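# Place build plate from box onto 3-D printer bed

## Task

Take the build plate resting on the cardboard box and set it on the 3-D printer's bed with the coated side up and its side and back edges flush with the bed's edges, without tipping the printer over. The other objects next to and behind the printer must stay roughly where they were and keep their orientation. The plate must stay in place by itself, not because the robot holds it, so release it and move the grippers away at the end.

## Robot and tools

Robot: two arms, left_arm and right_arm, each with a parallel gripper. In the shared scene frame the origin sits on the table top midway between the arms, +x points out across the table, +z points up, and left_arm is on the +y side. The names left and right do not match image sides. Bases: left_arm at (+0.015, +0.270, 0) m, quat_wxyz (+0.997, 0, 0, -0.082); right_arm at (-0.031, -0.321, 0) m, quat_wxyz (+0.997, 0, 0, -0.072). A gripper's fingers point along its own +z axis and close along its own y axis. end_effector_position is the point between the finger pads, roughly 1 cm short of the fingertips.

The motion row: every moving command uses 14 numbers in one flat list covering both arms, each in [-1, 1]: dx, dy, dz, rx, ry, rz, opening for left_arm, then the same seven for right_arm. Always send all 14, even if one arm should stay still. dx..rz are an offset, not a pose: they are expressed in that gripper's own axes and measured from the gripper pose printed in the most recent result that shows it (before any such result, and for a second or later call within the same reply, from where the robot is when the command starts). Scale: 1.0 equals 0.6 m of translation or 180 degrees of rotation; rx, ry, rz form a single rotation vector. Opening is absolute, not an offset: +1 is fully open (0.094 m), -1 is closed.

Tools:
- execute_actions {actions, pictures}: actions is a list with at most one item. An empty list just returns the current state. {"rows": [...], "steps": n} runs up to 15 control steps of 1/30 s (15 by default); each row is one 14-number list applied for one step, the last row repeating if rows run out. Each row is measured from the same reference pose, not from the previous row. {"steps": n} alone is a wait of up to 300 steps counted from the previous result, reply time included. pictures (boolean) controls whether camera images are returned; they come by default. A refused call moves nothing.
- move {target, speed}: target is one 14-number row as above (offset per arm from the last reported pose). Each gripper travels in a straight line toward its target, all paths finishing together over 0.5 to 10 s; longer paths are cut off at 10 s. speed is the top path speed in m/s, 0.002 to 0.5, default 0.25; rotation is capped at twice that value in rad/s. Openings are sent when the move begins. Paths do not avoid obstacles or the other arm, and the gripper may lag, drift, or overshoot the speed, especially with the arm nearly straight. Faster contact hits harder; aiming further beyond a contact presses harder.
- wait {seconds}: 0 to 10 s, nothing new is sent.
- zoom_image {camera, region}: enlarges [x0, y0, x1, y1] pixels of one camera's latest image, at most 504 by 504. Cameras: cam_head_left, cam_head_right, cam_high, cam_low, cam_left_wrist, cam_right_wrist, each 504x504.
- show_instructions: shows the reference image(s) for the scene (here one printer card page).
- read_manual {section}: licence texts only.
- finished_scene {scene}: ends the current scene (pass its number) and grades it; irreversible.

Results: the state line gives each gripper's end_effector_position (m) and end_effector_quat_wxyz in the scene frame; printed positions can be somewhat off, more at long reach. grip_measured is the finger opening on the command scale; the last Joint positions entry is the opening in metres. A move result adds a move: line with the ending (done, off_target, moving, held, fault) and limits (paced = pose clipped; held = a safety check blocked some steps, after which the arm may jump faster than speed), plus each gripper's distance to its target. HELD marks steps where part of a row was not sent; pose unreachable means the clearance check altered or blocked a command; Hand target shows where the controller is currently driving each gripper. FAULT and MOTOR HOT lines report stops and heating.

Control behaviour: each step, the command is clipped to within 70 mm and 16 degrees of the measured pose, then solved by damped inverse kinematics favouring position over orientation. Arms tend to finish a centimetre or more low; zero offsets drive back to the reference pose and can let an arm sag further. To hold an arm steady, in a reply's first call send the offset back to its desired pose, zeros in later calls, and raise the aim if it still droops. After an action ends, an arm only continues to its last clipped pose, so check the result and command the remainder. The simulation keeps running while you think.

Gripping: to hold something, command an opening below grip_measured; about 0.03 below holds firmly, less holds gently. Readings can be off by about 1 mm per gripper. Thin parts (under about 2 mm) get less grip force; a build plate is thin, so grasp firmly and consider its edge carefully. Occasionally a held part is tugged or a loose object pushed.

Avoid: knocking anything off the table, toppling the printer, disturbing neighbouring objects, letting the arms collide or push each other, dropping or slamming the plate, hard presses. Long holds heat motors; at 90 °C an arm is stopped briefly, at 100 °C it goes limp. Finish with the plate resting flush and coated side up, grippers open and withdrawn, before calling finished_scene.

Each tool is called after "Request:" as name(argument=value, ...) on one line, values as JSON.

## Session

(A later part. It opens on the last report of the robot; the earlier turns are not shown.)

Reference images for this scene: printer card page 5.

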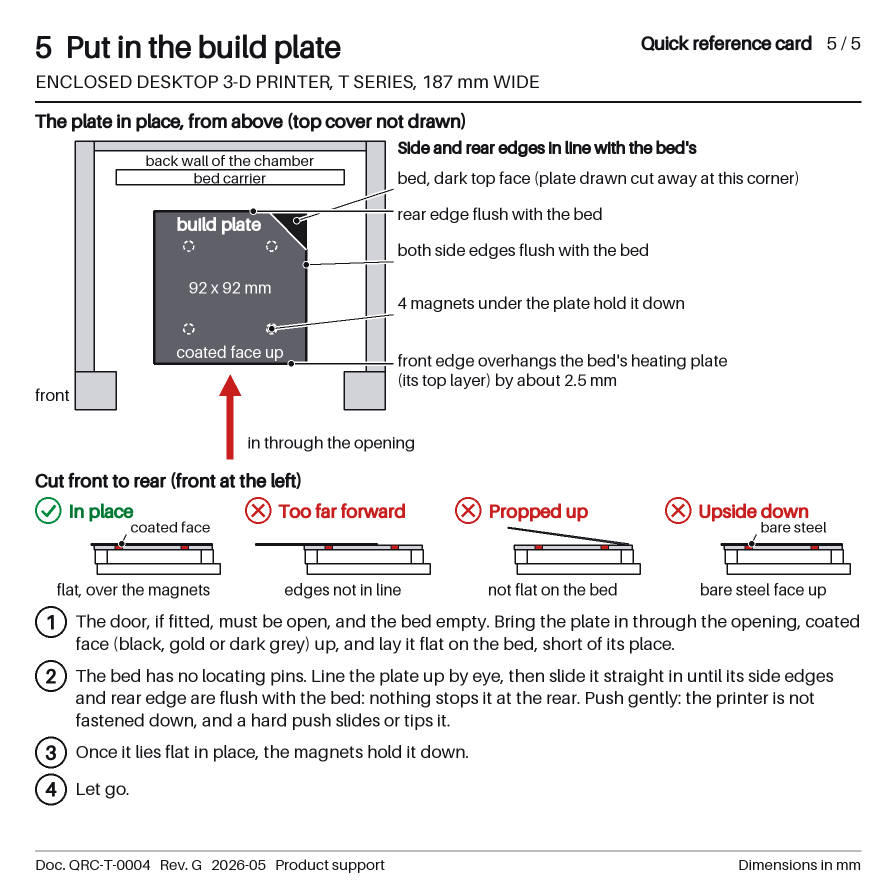

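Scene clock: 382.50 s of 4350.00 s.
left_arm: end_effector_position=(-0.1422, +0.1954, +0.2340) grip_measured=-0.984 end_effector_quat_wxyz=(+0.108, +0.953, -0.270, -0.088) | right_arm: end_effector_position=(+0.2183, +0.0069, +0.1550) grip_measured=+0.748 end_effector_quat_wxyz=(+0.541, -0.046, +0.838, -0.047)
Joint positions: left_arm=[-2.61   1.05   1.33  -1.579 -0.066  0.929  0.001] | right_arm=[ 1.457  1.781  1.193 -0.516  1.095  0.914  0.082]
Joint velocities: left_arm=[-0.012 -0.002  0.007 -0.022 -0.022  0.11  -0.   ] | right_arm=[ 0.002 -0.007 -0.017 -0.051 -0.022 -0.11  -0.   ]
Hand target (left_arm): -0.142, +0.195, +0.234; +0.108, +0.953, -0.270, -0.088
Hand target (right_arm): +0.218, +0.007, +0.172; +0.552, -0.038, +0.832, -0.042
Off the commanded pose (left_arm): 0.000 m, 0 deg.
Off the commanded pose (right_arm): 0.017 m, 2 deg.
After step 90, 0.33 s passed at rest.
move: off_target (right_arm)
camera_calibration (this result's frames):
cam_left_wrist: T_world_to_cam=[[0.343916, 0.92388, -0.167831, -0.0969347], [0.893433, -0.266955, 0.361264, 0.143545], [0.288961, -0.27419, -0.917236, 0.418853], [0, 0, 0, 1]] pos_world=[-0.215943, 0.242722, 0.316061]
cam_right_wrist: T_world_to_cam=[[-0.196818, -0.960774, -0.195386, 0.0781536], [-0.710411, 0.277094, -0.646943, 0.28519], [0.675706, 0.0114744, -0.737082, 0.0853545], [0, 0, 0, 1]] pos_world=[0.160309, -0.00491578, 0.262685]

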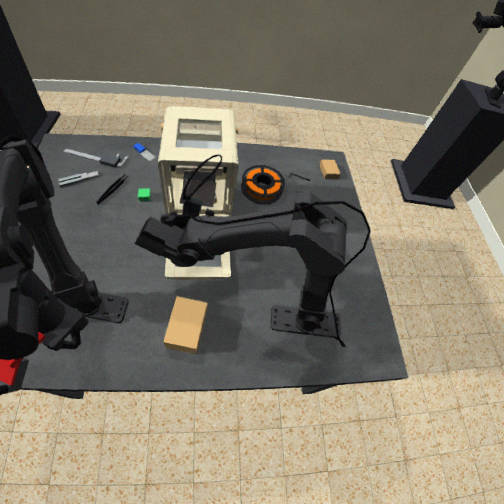

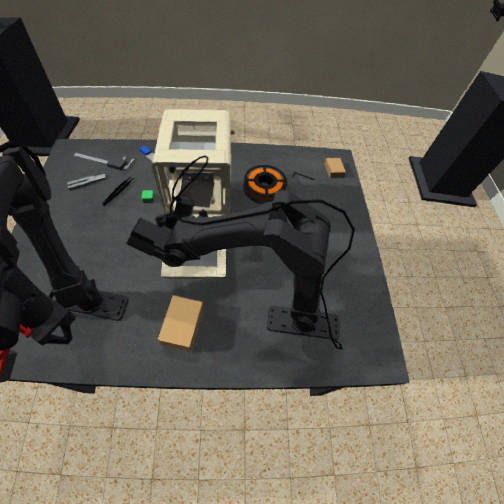

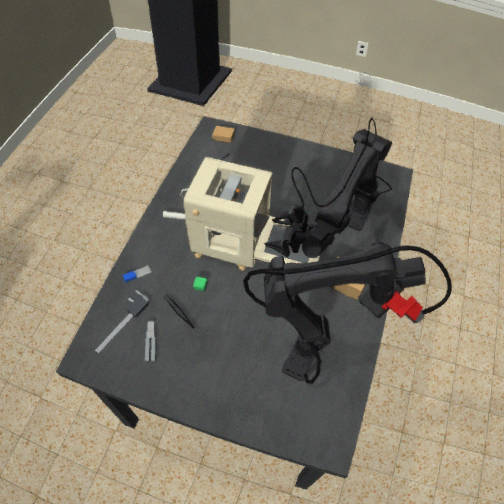

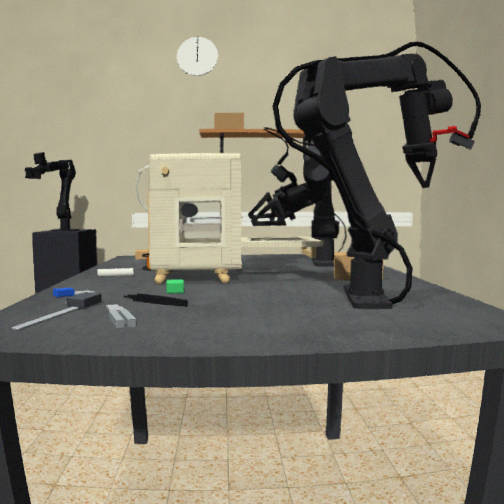

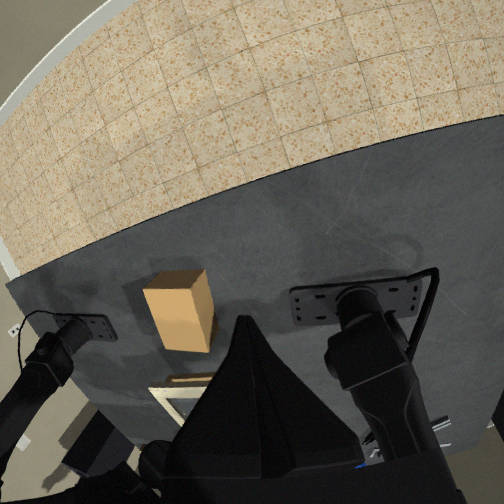

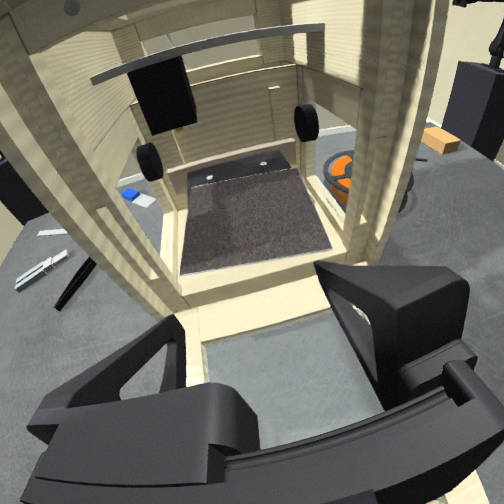

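Request:
move(target=[0,0,0,0,0,0,-1, -0.014,-0.033,-0.007,-0.012,-0.02,0.054,0.4], speed=0.08)

Request:
zoom_image(camera="cam_low", region=[160,150,320,270])

Scene clock: 391.03 s of 4350.00 s.
left_arm: end_effector_position=(-0.1422, +0.1954, +0.2340) grip_measured=-0.984 end_effector_quat_wxyz=(+0.108, +0.953, -0.270, -0.088) | right_arm: end_effector_position=(+0.2155, -0.0038, +0.1619) grip_measured=+0.402 end_effector_quat_wxyz=(+0.560, +0.001, +0.829, +0.019)
Joint positions: left_arm=[-2.61   1.05   1.33  -1.579 -0.066  0.929  0.001] | right_arm=[ 1.457  1.676  1.048 -0.323  1.095  0.931  0.066]
Joint velocities: left_arm=[-0.007 -0.007 -0.007 -0.051 -0.066 -0.007  0.   ] | right_arm=[ 0.007 -0.002 -0.007 -0.022  0.007 -0.022  0.   ]
Hand target (left_arm): -0.142, +0.195, +0.234; +0.108, +0.953, -0.270, -0.088
Hand target (right_arm): +0.219, -0.011, +0.168; +0.568, +0.013, +0.823, +0.017
Off the commanded pose (left_arm): 0.000 m, 0 deg.
Off the commanded pose (right_arm): 0.010 m, 2 deg.
After step 90, 3.97 s passed at rest.
move: done
camera_calibration (this result's frames):
cam_left_wrist: T_world_to_cam=[[0.343916, 0.92388, -0.167831, -0.0969347], [0.893433, -0.266955, 0.361264, 0.143545], [0.288961, -0.27419, -0.917236, 0.418853], [0, 0, 0, 1]] pos_world=[-0.215943, 0.242722, 0.316061]
cam_right_wrist: T_world_to_cam=[[-0.192082, -0.914465, -0.356173, 0.0938557], [-0.683484, 0.385095, -0.620122, 0.280882], [0.70424, 0.124324, -0.698991, 0.0805927], [0, 0, 0, 1]] pos_world=[0.153249, -0.0323581, 0.263944]

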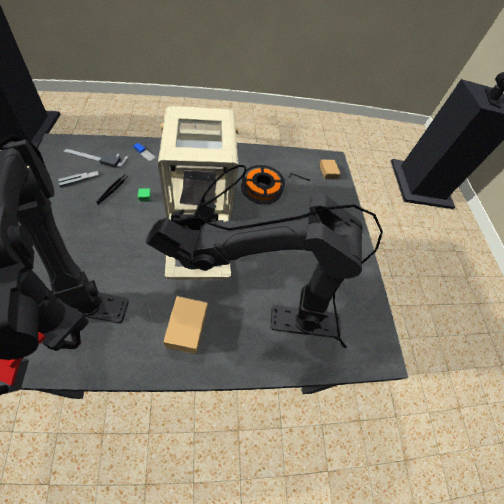

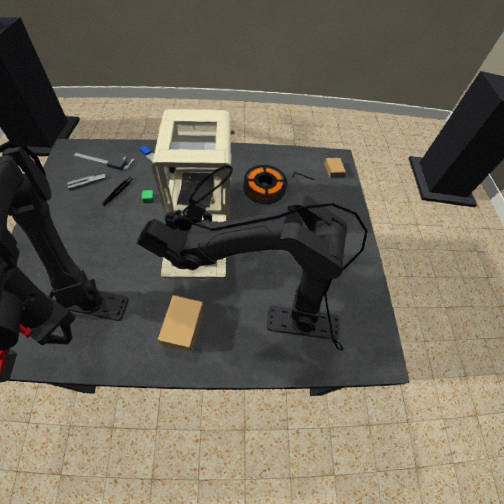

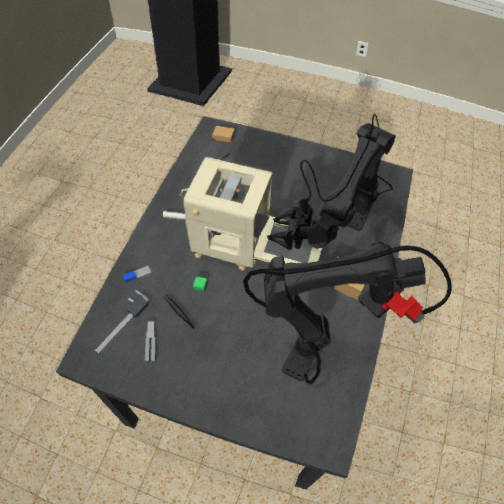

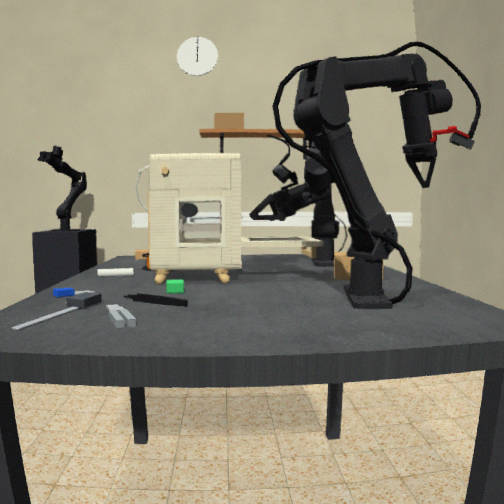

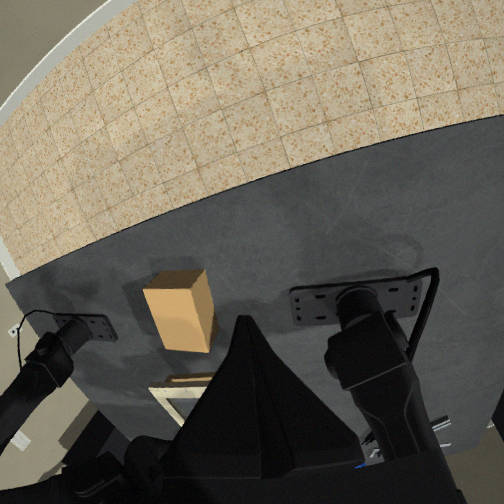

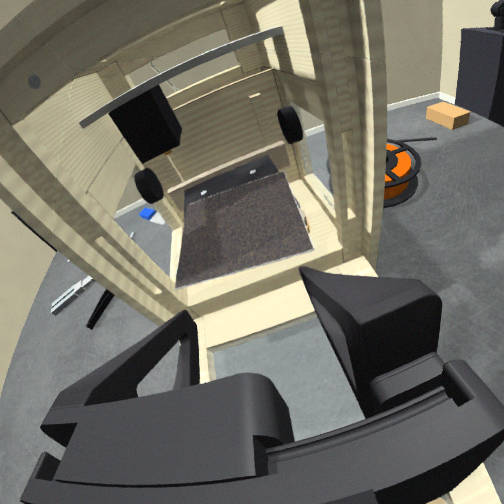

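Region (160, 150, 320, 270) of cam_low's 504x504 image, scaled by 3.150, with more detail than that image has; it fills the top 378 rows of this view, and the rest is white.

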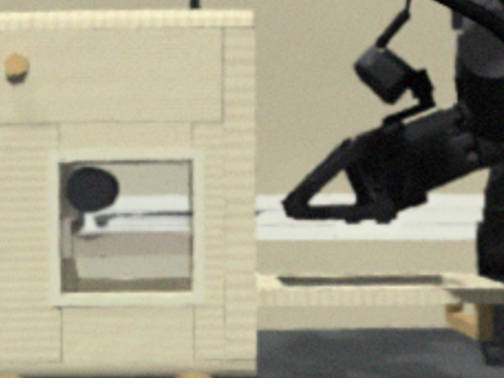

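Request:
move(target=[0,0,0,0,0,0,-1, -0.004,-0.013,0.027,0.012,0,0.005,0.4], speed=0.04)

Request:
zoom_image(camera="cam_low", region=[160,150,320,270])

Scene clock: 394.67 s of 4350.00 s.
left_arm: end_effector_position=(-0.1422, +0.1954, +0.2340) grip_measured=-0.984 end_effector_quat_wxyz=(+0.108, +0.953, -0.270, -0.088) | right_arm: end_effector_position=(+0.2288, -0.0112, +0.1631) grip_measured=+0.402 end_effector_quat_wxyz=(+0.560, +0.021, +0.828, +0.016)
Joint positions: left_arm=[-2.61   1.05   1.33  -1.579 -0.066  0.929  0.001] | right_arm=[ 1.416  1.676  1.048 -0.302  1.089  0.926  0.066]
Joint velocities: left_arm=[-0.002 -0.002  0.002 -0.037 -0.051 -0.022  0.001] | right_arm=[ 0.007 -0.007  0.017 -0.051 -0.022  0.007  0.   ]
Hand target (left_arm): -0.142, +0.195, +0.234; +0.108, +0.953, -0.270, -0.088
Hand target (right_arm): +0.232, -0.011, +0.158; +0.560, +0.018, +0.829, +0.008
Off the commanded pose (left_arm): 0.000 m, 0 deg.
Off the commanded pose (right_arm): 0.006 m, 1 deg.
move: done
camera_calibration (this result's frames):
cam_left_wrist: T_world_to_cam=[[0.343916, 0.92388, -0.167831, -0.0969347], [0.893433, -0.266955, 0.361264, 0.143545], [0.288961, -0.27419, -0.917236, 0.418853], [0, 0, 0, 1]] pos_world=[-0.215943, 0.242722, 0.316061]
cam_right_wrist: T_world_to_cam=[[-0.224455, -0.900662, -0.372059, 0.100279], [-0.667795, 0.42022, -0.614382, 0.289433], [0.709697, 0.110558, -0.695778, 0.0710267], [0, 0, 0, 1]] pos_world=[0.165383, -0.039161, 0.264551]

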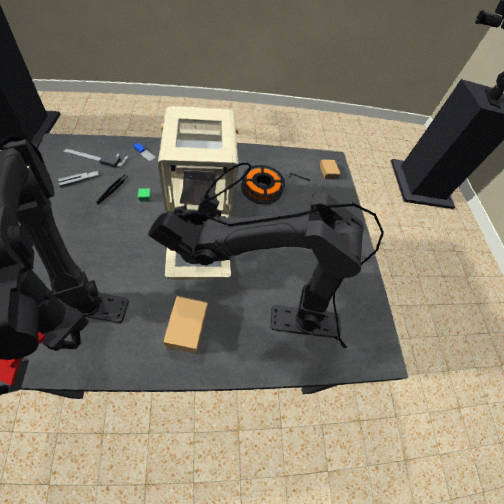

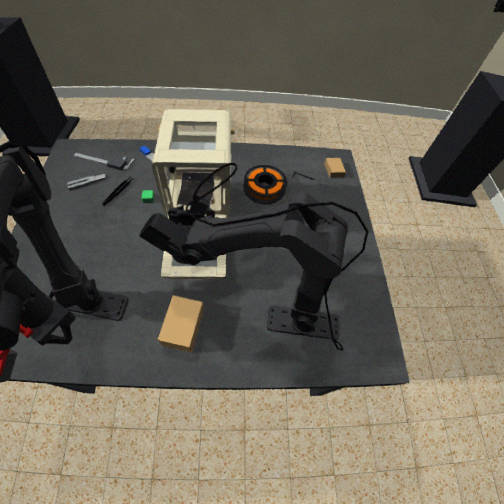

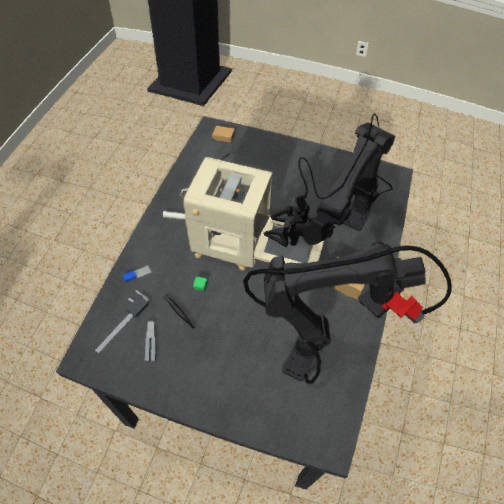

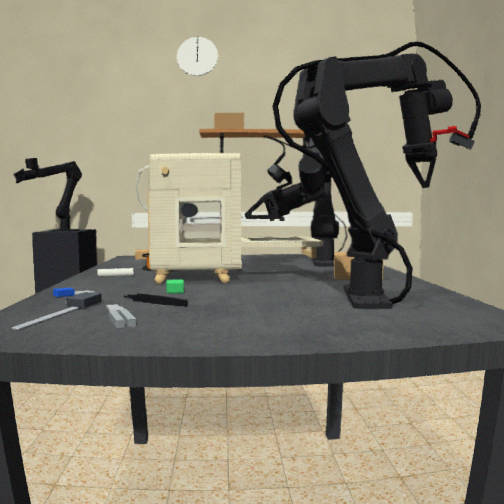

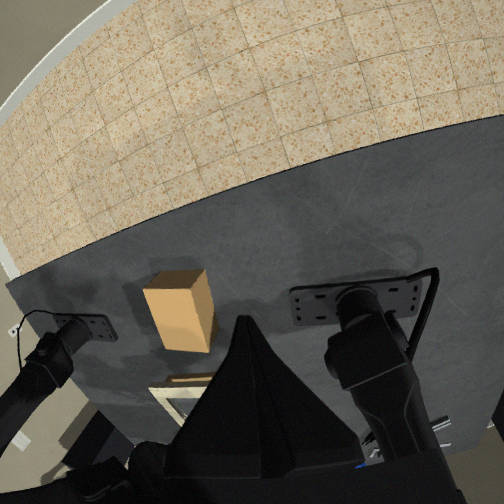

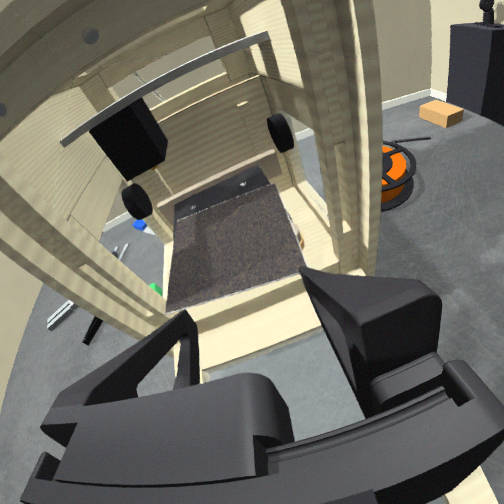

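Region (160, 150, 320, 270) of cam_low's 504x504 image, scaled by 3.150, with more detail than that image has; it fills the top 378 rows of this view, and the rest is white.

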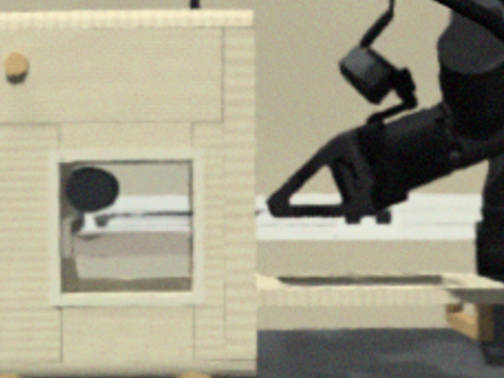

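Request:
move(target=[0,0,0,0,0,0,-1, 0.012,0.004,0.003,0,0,0,0.1], speed=0.02)

Scene clock: 397.40 s of 4350.00 s.
left_arm: end_effector_position=(-0.1422, +0.1954, +0.2340) grip_measured=-0.984 end_effector_quat_wxyz=(+0.108, +0.953, -0.270, -0.088) | right_arm: end_effector_position=(+0.2294, -0.0092, +0.1601) grip_measured=+0.102 end_effector_quat_wxyz=(+0.560, +0.024, +0.828, +0.018)
Joint positions: left_arm=[-2.61   1.05   1.33  -1.579 -0.066  0.929  0.001] | right_arm=[ 1.416  1.688  1.048 -0.29   1.089  0.931  0.052]
Joint velocities: left_arm=[-0.012  0.002 -0.012 -0.007 -0.022  0.051 -0.   ] | right_arm=[ 0.007 -0.007  0.002  0.051  0.051  0.022  0.001]
Hand target (left_arm): -0.142, +0.195, +0.234; +0.108, +0.953, -0.270, -0.088
Hand target (right_arm): +0.228, -0.009, +0.156; +0.560, +0.021, +0.828, +0.016
Off the commanded pose (left_arm): 0.000 m, 0 deg.
Off the commanded pose (right_arm): 0.005 m, 0 deg.
move: done
camera_calibration (this result's frames):
cam_left_wrist: T_world_to_cam=[[0.343916, 0.92388, -0.167831, -0.0969347], [0.893433, -0.266955, 0.361264, 0.143545], [0.288961, -0.27419, -0.917236, 0.418853], [0, 0, 0, 1]] pos_world=[-0.215943, 0.242722, 0.316061]
cam_right_wrist: T_world_to_cam=[[-0.226064, -0.898102, -0.377237, 0.102269], [-0.667104, 0.424934, -0.611884, 0.28665], [0.709836, 0.113331, -0.69519, 0.0682363], [0, 0, 0, 1]] pos_world=[0.165909, -0.0376924, 0.261414]

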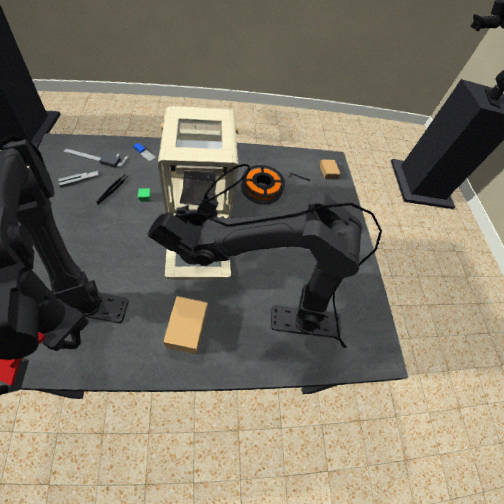

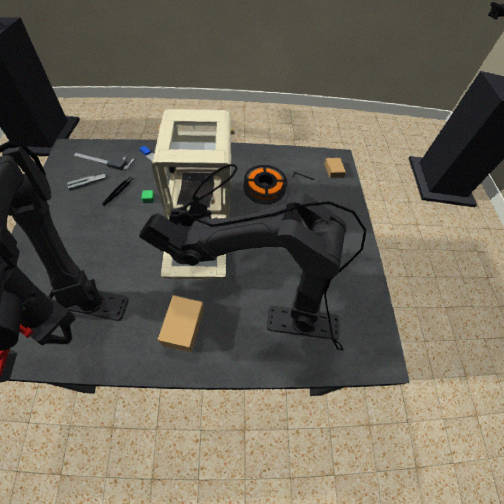

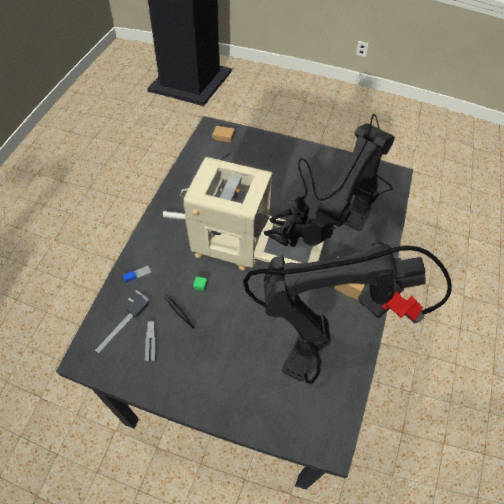

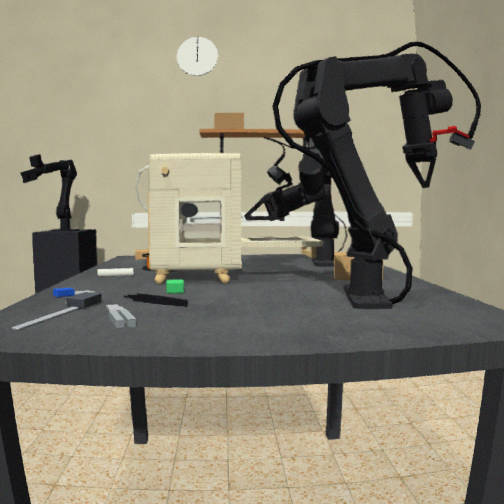

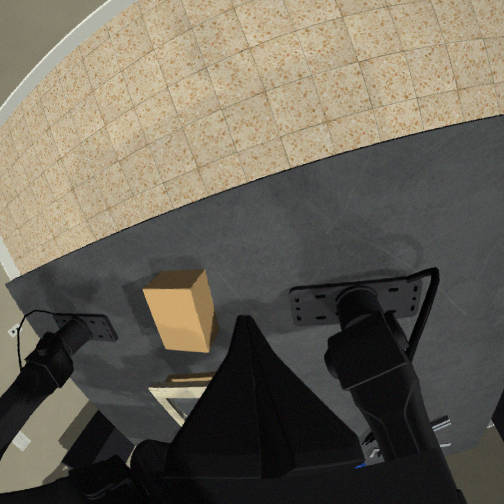

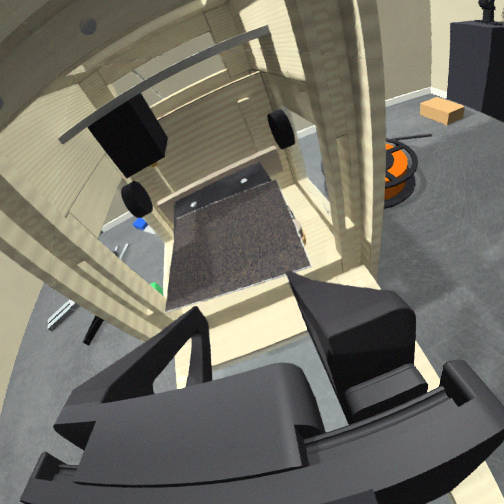

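Request:
move(target=[0,0,0,0,0,0,-1, -0.012,0,0.044,0,0,0,0.1], speed=0.025)

Request:
zoom_image(camera="cam_right_wrist", region=[140,140,340,330])

Scene clock: 403.00 s of 4350.00 s.
left_arm: end_effector_position=(-0.1422, +0.1954, +0.2340) grip_measured=-0.984 end_effector_quat_wxyz=(+0.108, +0.953, -0.270, -0.088) | right_arm: end_effector_position=(+0.2542, -0.0071, +0.1639) grip_measured=+0.102 end_effector_quat_wxyz=(+0.563, +0.028, +0.826, +0.027)
Joint positions: left_arm=[-2.61   1.05   1.33  -1.579 -0.066  0.929  0.001] | right_arm=[ 1.346  1.698  1.048 -0.158  1.043  0.817  0.052]
Joint velocities: left_arm=[-0.002 -0.017 -0.007 -0.007 -0.022  0.051 -0.   ] | right_arm=[ 0.002 -0.002  0.007  0.051 -0.022 -0.037 -0.   ]
Hand target (left_arm): -0.142, +0.195, +0.234; +0.108, +0.953, -0.270, -0.088
Hand target (right_arm): +0.257, -0.010, +0.157; +0.561, +0.024, +0.828, +0.018
Off the commanded pose (left_arm): 0.000 m, 0 deg.
Off the commanded pose (right_arm): 0.008 m, 1 deg.
After step 90, 1.23 s passed at rest.
move: done
camera_calibration (this result's frames):
cam_left_wrist: T_world_to_cam=[[0.343916, 0.92388, -0.167831, -0.0969347], [0.893433, -0.266955, 0.361264, 0.143545], [0.288961, -0.27419, -0.917236, 0.418853], [0, 0, 0, 1]] pos_world=[-0.215943, 0.242722, 0.316061]
cam_right_wrist: T_world_to_cam=[[-0.22099, -0.891172, -0.396201, 0.113023], [-0.664077, 0.435018, -0.60808, 0.30329], [0.714258, 0.128728, -0.687942, 0.0508705], [0, 0, 0, 1]] pos_world=[0.19005, -0.0377625, 0.2642]

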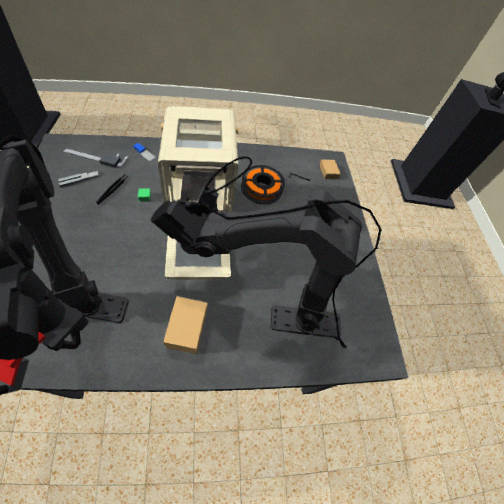

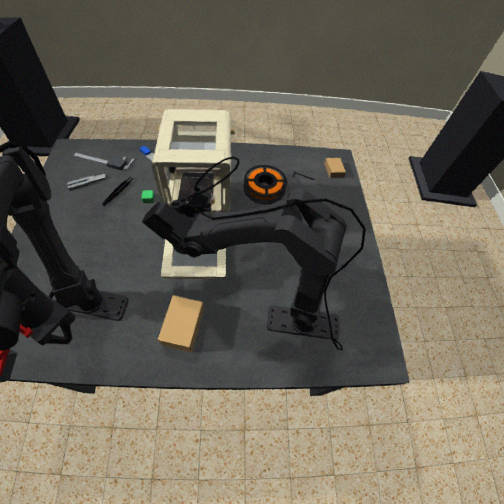

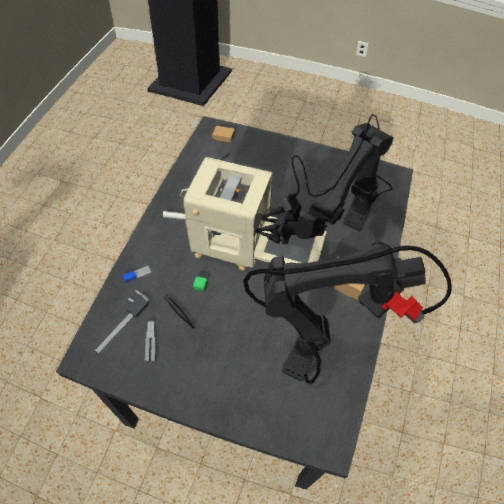

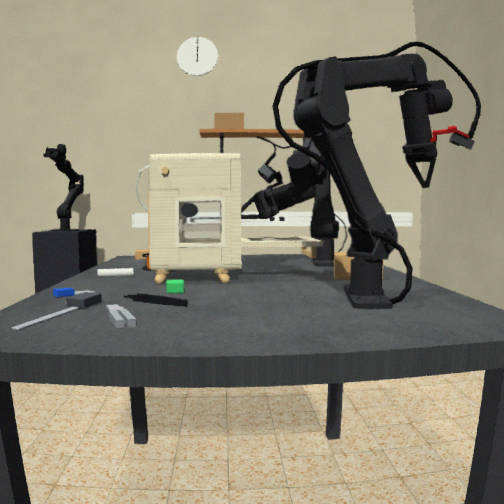

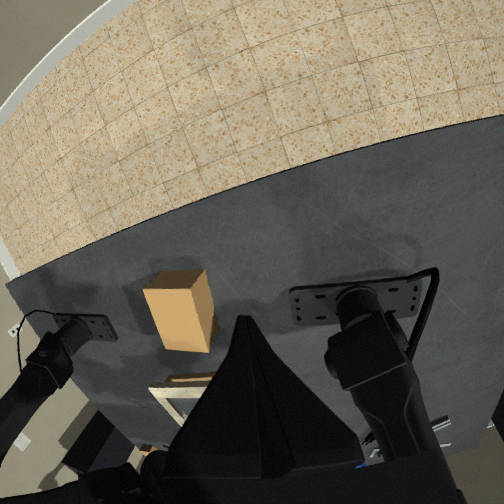

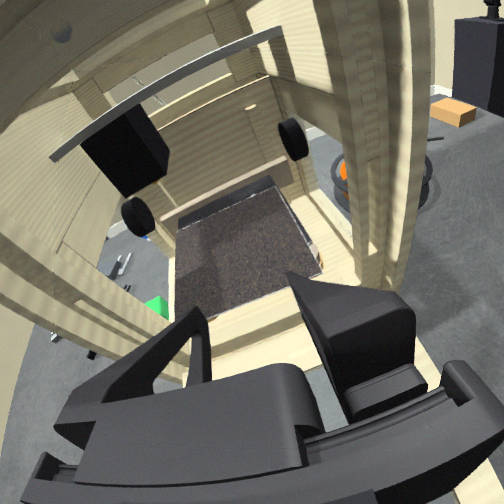

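Region (140, 140, 340, 330) of cam_right_wrist's 504x504 image, scaled by 2.520, with more detail than that image has; it fills the top 479 rows of this view, and the rest is white.

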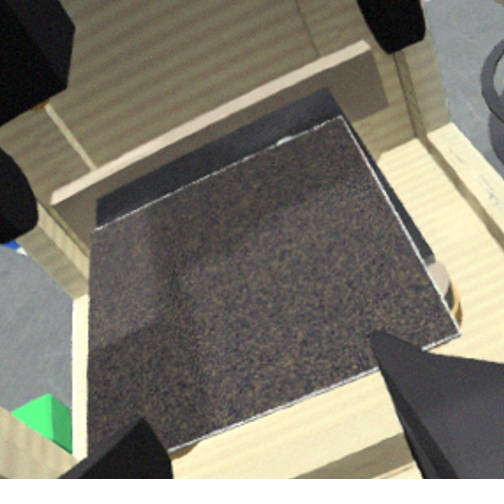

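Request:
execute_actions(actions=[])

Scene clock: 410.10 s of 4350.00 s.
left_arm: end_effector_position=(-0.1422, +0.1954, +0.2340) grip_measured=-0.984 end_effector_quat_wxyz=(+0.108, +0.953, -0.270, -0.088) | right_arm: end_effector_position=(+0.2542, -0.0067, +0.1640) grip_measured=+0.102 end_effector_quat_wxyz=(+0.563, +0.027, +0.826, +0.027)
Joint positions: left_arm=[-2.61   1.05   1.33  -1.579 -0.066  0.929  0.001] | right_arm=[ 1.346  1.698  1.048 -0.156  1.041  0.814  0.052]
Joint velocities: left_arm=[-0.012 -0.017  0.002  0.066 -0.081  0.007 -0.002] | right_arm=[-0.007  0.002  0.002  0.037 -0.037 -0.051  0.   ]
Hand target (left_arm): -0.142, +0.195, +0.234; +0.108, +0.953, -0.270, -0.088
Hand target (right_arm): +0.257, -0.010, +0.157; +0.561, +0.024, +0.828, +0.018
Off the commanded pose (left_arm): 0.000 m, 0 deg.
Off the commanded pose (right_arm): 0.008 m, 1 deg.
Steps of this call (steps 1 to 90: nothing new was sent; then 4.10 s passed at rest). Readings (end_effector_position):
1: left_arm (-0.1422, +0.1954, +0.2340) | right_arm (+0.2542, -0.0071, +0.1640)
2: left_arm (-0.1422, +0.1954, +0.2340) | right_arm (+0.2542, -0.0070, +0.1640)
4: left_arm (-0.1422, +0.1954, +0.2340) | right_arm (+0.2542, -0.0069, +0.1640)
8: left_arm (-0.1422, +0.1954, +0.2340) | right_arm (+0.2542, -0.0068, +0.1641)
90: the state above
camera_calibration (this result's frames):
cam_left_wrist: T_world_to_cam=[[0.343916, 0.92388, -0.167831, -0.0969347], [0.893433, -0.266955, 0.361264, 0.143545], [0.288961, -0.27419, -0.917236, 0.418853], [0, 0, 0, 1]] pos_world=[-0.215943, 0.242722, 0.316061]
cam_right_wrist: T_world_to_cam=[[-0.219129, -0.891924, -0.395543, 0.112851], [-0.664902, 0.433196, -0.608478, 0.303485], [0.714064, 0.129662, -0.687968, 0.0509347], [0, 0, 0, 1]] pos_world=[0.190146, -0.0374185, 0.264343]

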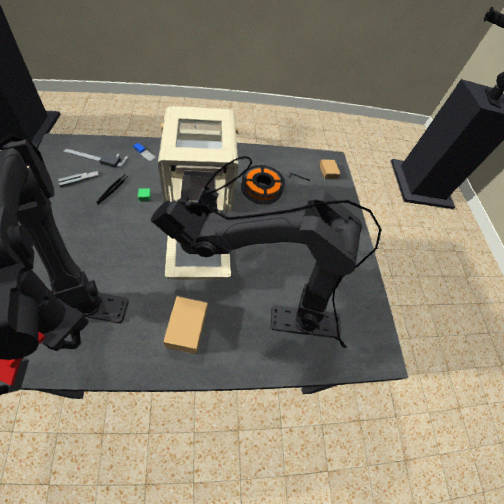

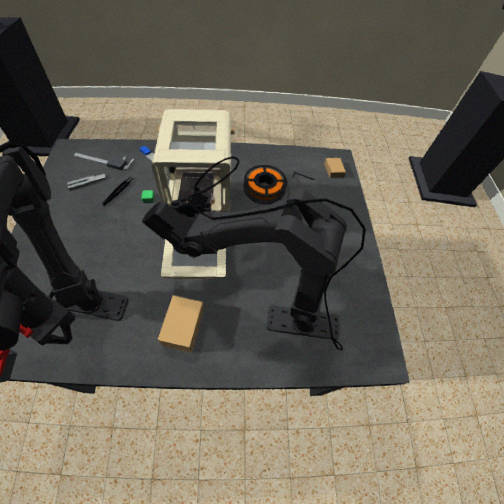

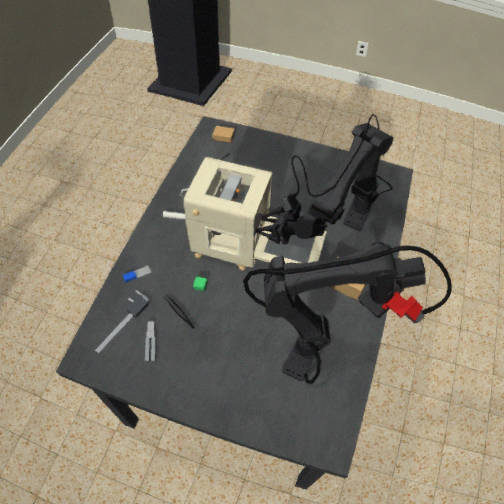

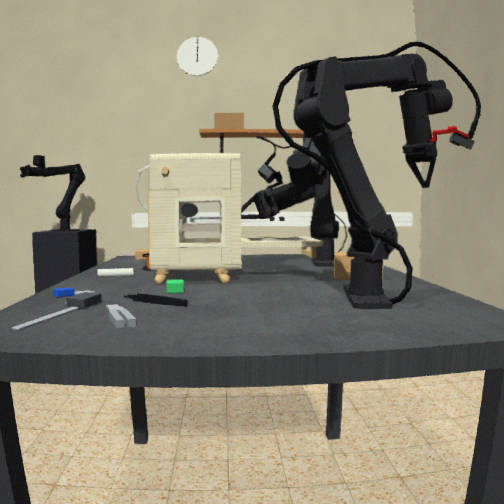

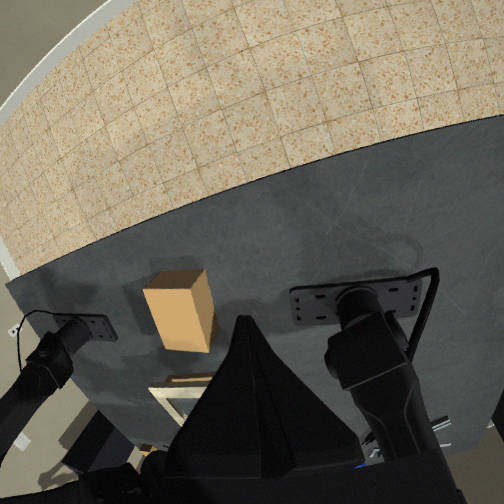

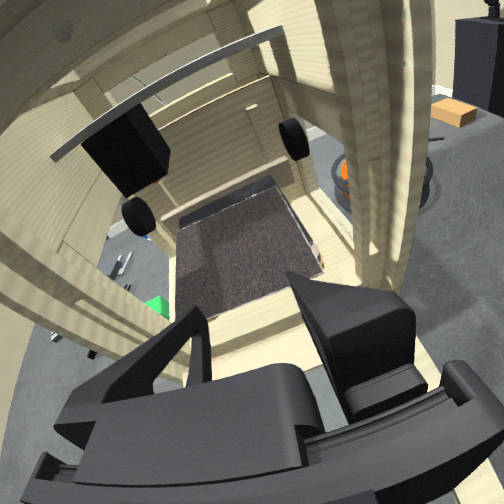

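Request:
zoom_image(camera="cam_right_wrist", region=[140, 150, 340, 340])

Request:
zoom_image(camera="cam_low", region=[160, 170, 290, 260])

Region (140, 150, 340, 340) of cam_right_wrist's 504x504 image, scaled by 2.520, with more detail than that image has; it fills the top 479 rows of this view, and the rest is white.

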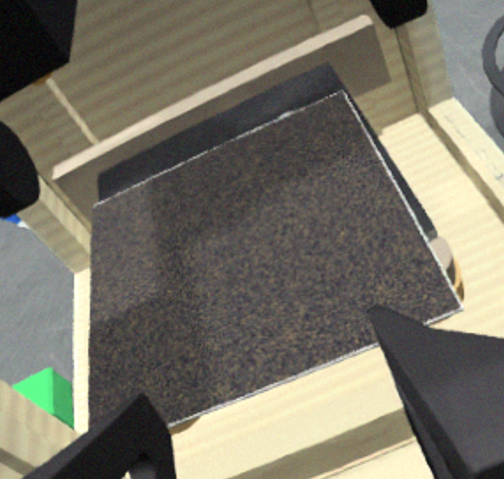

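Region (160, 170, 290, 260) of cam_low's 504x504 image, scaled by 3.877, with more detail than that image has; it fills the top 349 rows of this view, and the rest is white.

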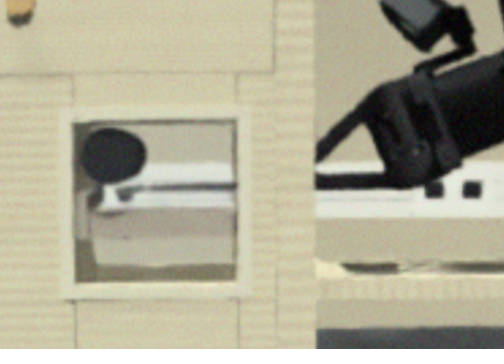

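Request:
move(target=[0,0,0,0,0,0,-1, 0.0005,-0.011,0.022,0,0,0,0.1], speed=0.01)

Request:
zoom_image(camera="cam_right_wrist", region=[140, 150, 340, 340])

Scene clock: 418.33 s of 4350.00 s.
left_arm: end_effector_position=(-0.1422, +0.1954, +0.2340) grip_measured=-0.984 end_effector_quat_wxyz=(+0.108, +0.953, -0.270, -0.088) | right_arm: end_effector_position=(+0.2650, -0.0074, +0.1660) grip_measured=+0.102 end_effector_quat_wxyz=(+0.568, +0.033, +0.821, +0.037)
Joint positions: left_arm=[-2.61   1.05   1.33  -1.579 -0.066  0.929  0.001] | right_arm=[ 1.316  1.698  1.031 -0.073  1.022  0.768  0.052]
Joint velocities: left_arm=[-0.002 -0.002  0.002 -0.007  0.022 -0.007 -0.   ] | right_arm=[ 0.007 -0.012 -0.007 -0.022 -0.007  0.007  0.001]
Hand target (left_arm): -0.142, +0.195, +0.234; +0.108, +0.953, -0.270, -0.088
Hand target (right_arm): +0.266, -0.013, +0.159; +0.563, +0.027, +0.825, +0.027
Off the commanded pose (left_arm): 0.000 m, 0 deg.
Off the commanded pose (right_arm): 0.010 m, 2 deg.
After step 90, 3.53 s passed at rest.
move: done
camera_calibration (this result's frames):
cam_left_wrist: T_world_to_cam=[[0.343916, 0.92388, -0.167831, -0.0969347], [0.893433, -0.266955, 0.361264, 0.143545], [0.288961, -0.27419, -0.917236, 0.418853], [0, 0, 0, 1]] pos_world=[-0.215943, 0.242722, 0.316061]
cam_right_wrist: T_world_to_cam=[[-0.2135, -0.882089, -0.419926, 0.118013], [-0.656616, 0.447835, -0.606876, 0.309818], [0.723376, 0.146162, -0.674806, 0.0400995], [0, 0, 0, 1]] pos_world=[0.19962, -0.0405107, 0.264637]

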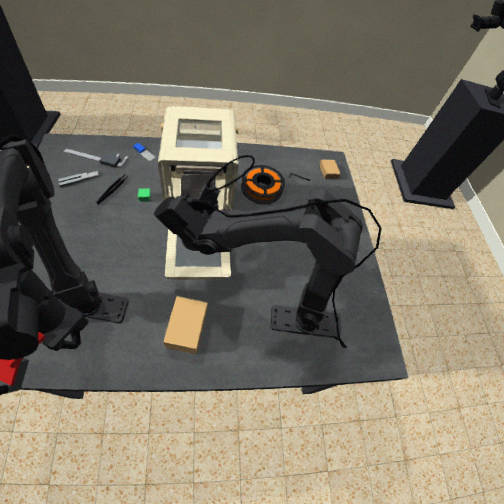

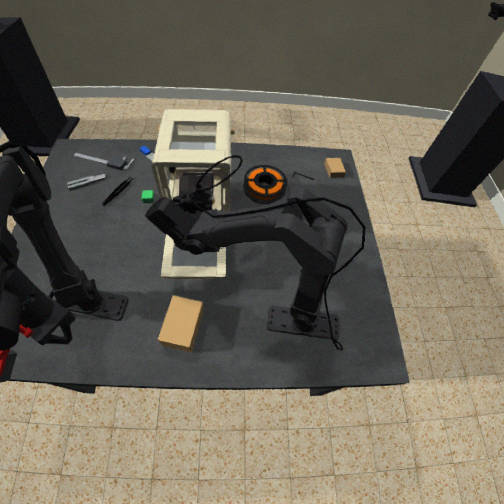

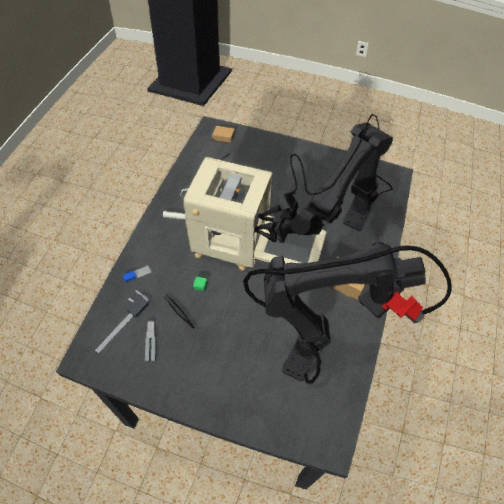

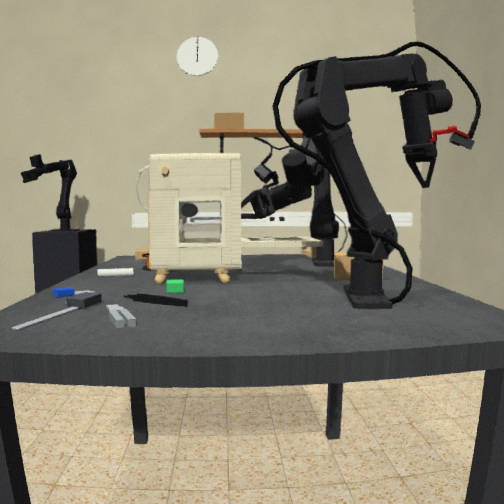

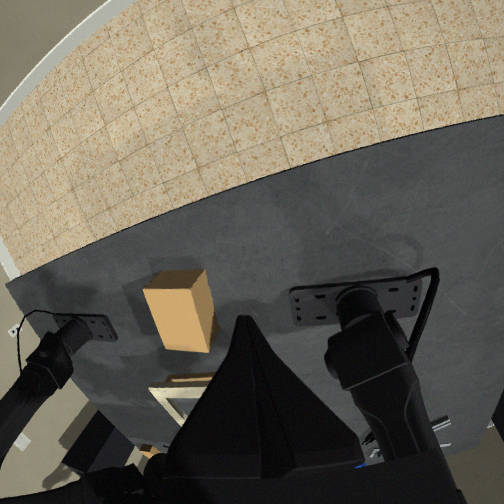

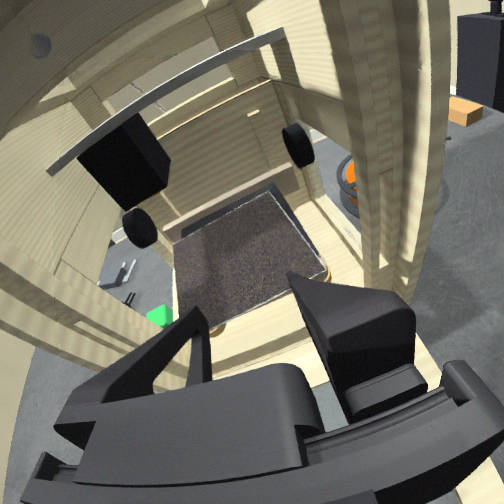

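Region (140, 150, 340, 340) of cam_right_wrist's 504x504 image, scaled by 2.520, with more detail than that image has; it fills the top 479 rows of this view, and the rest is white.

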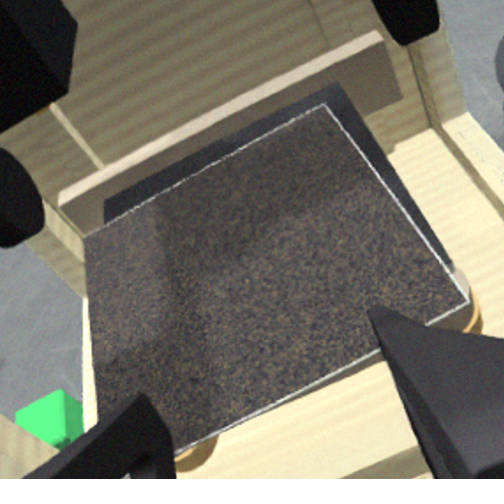

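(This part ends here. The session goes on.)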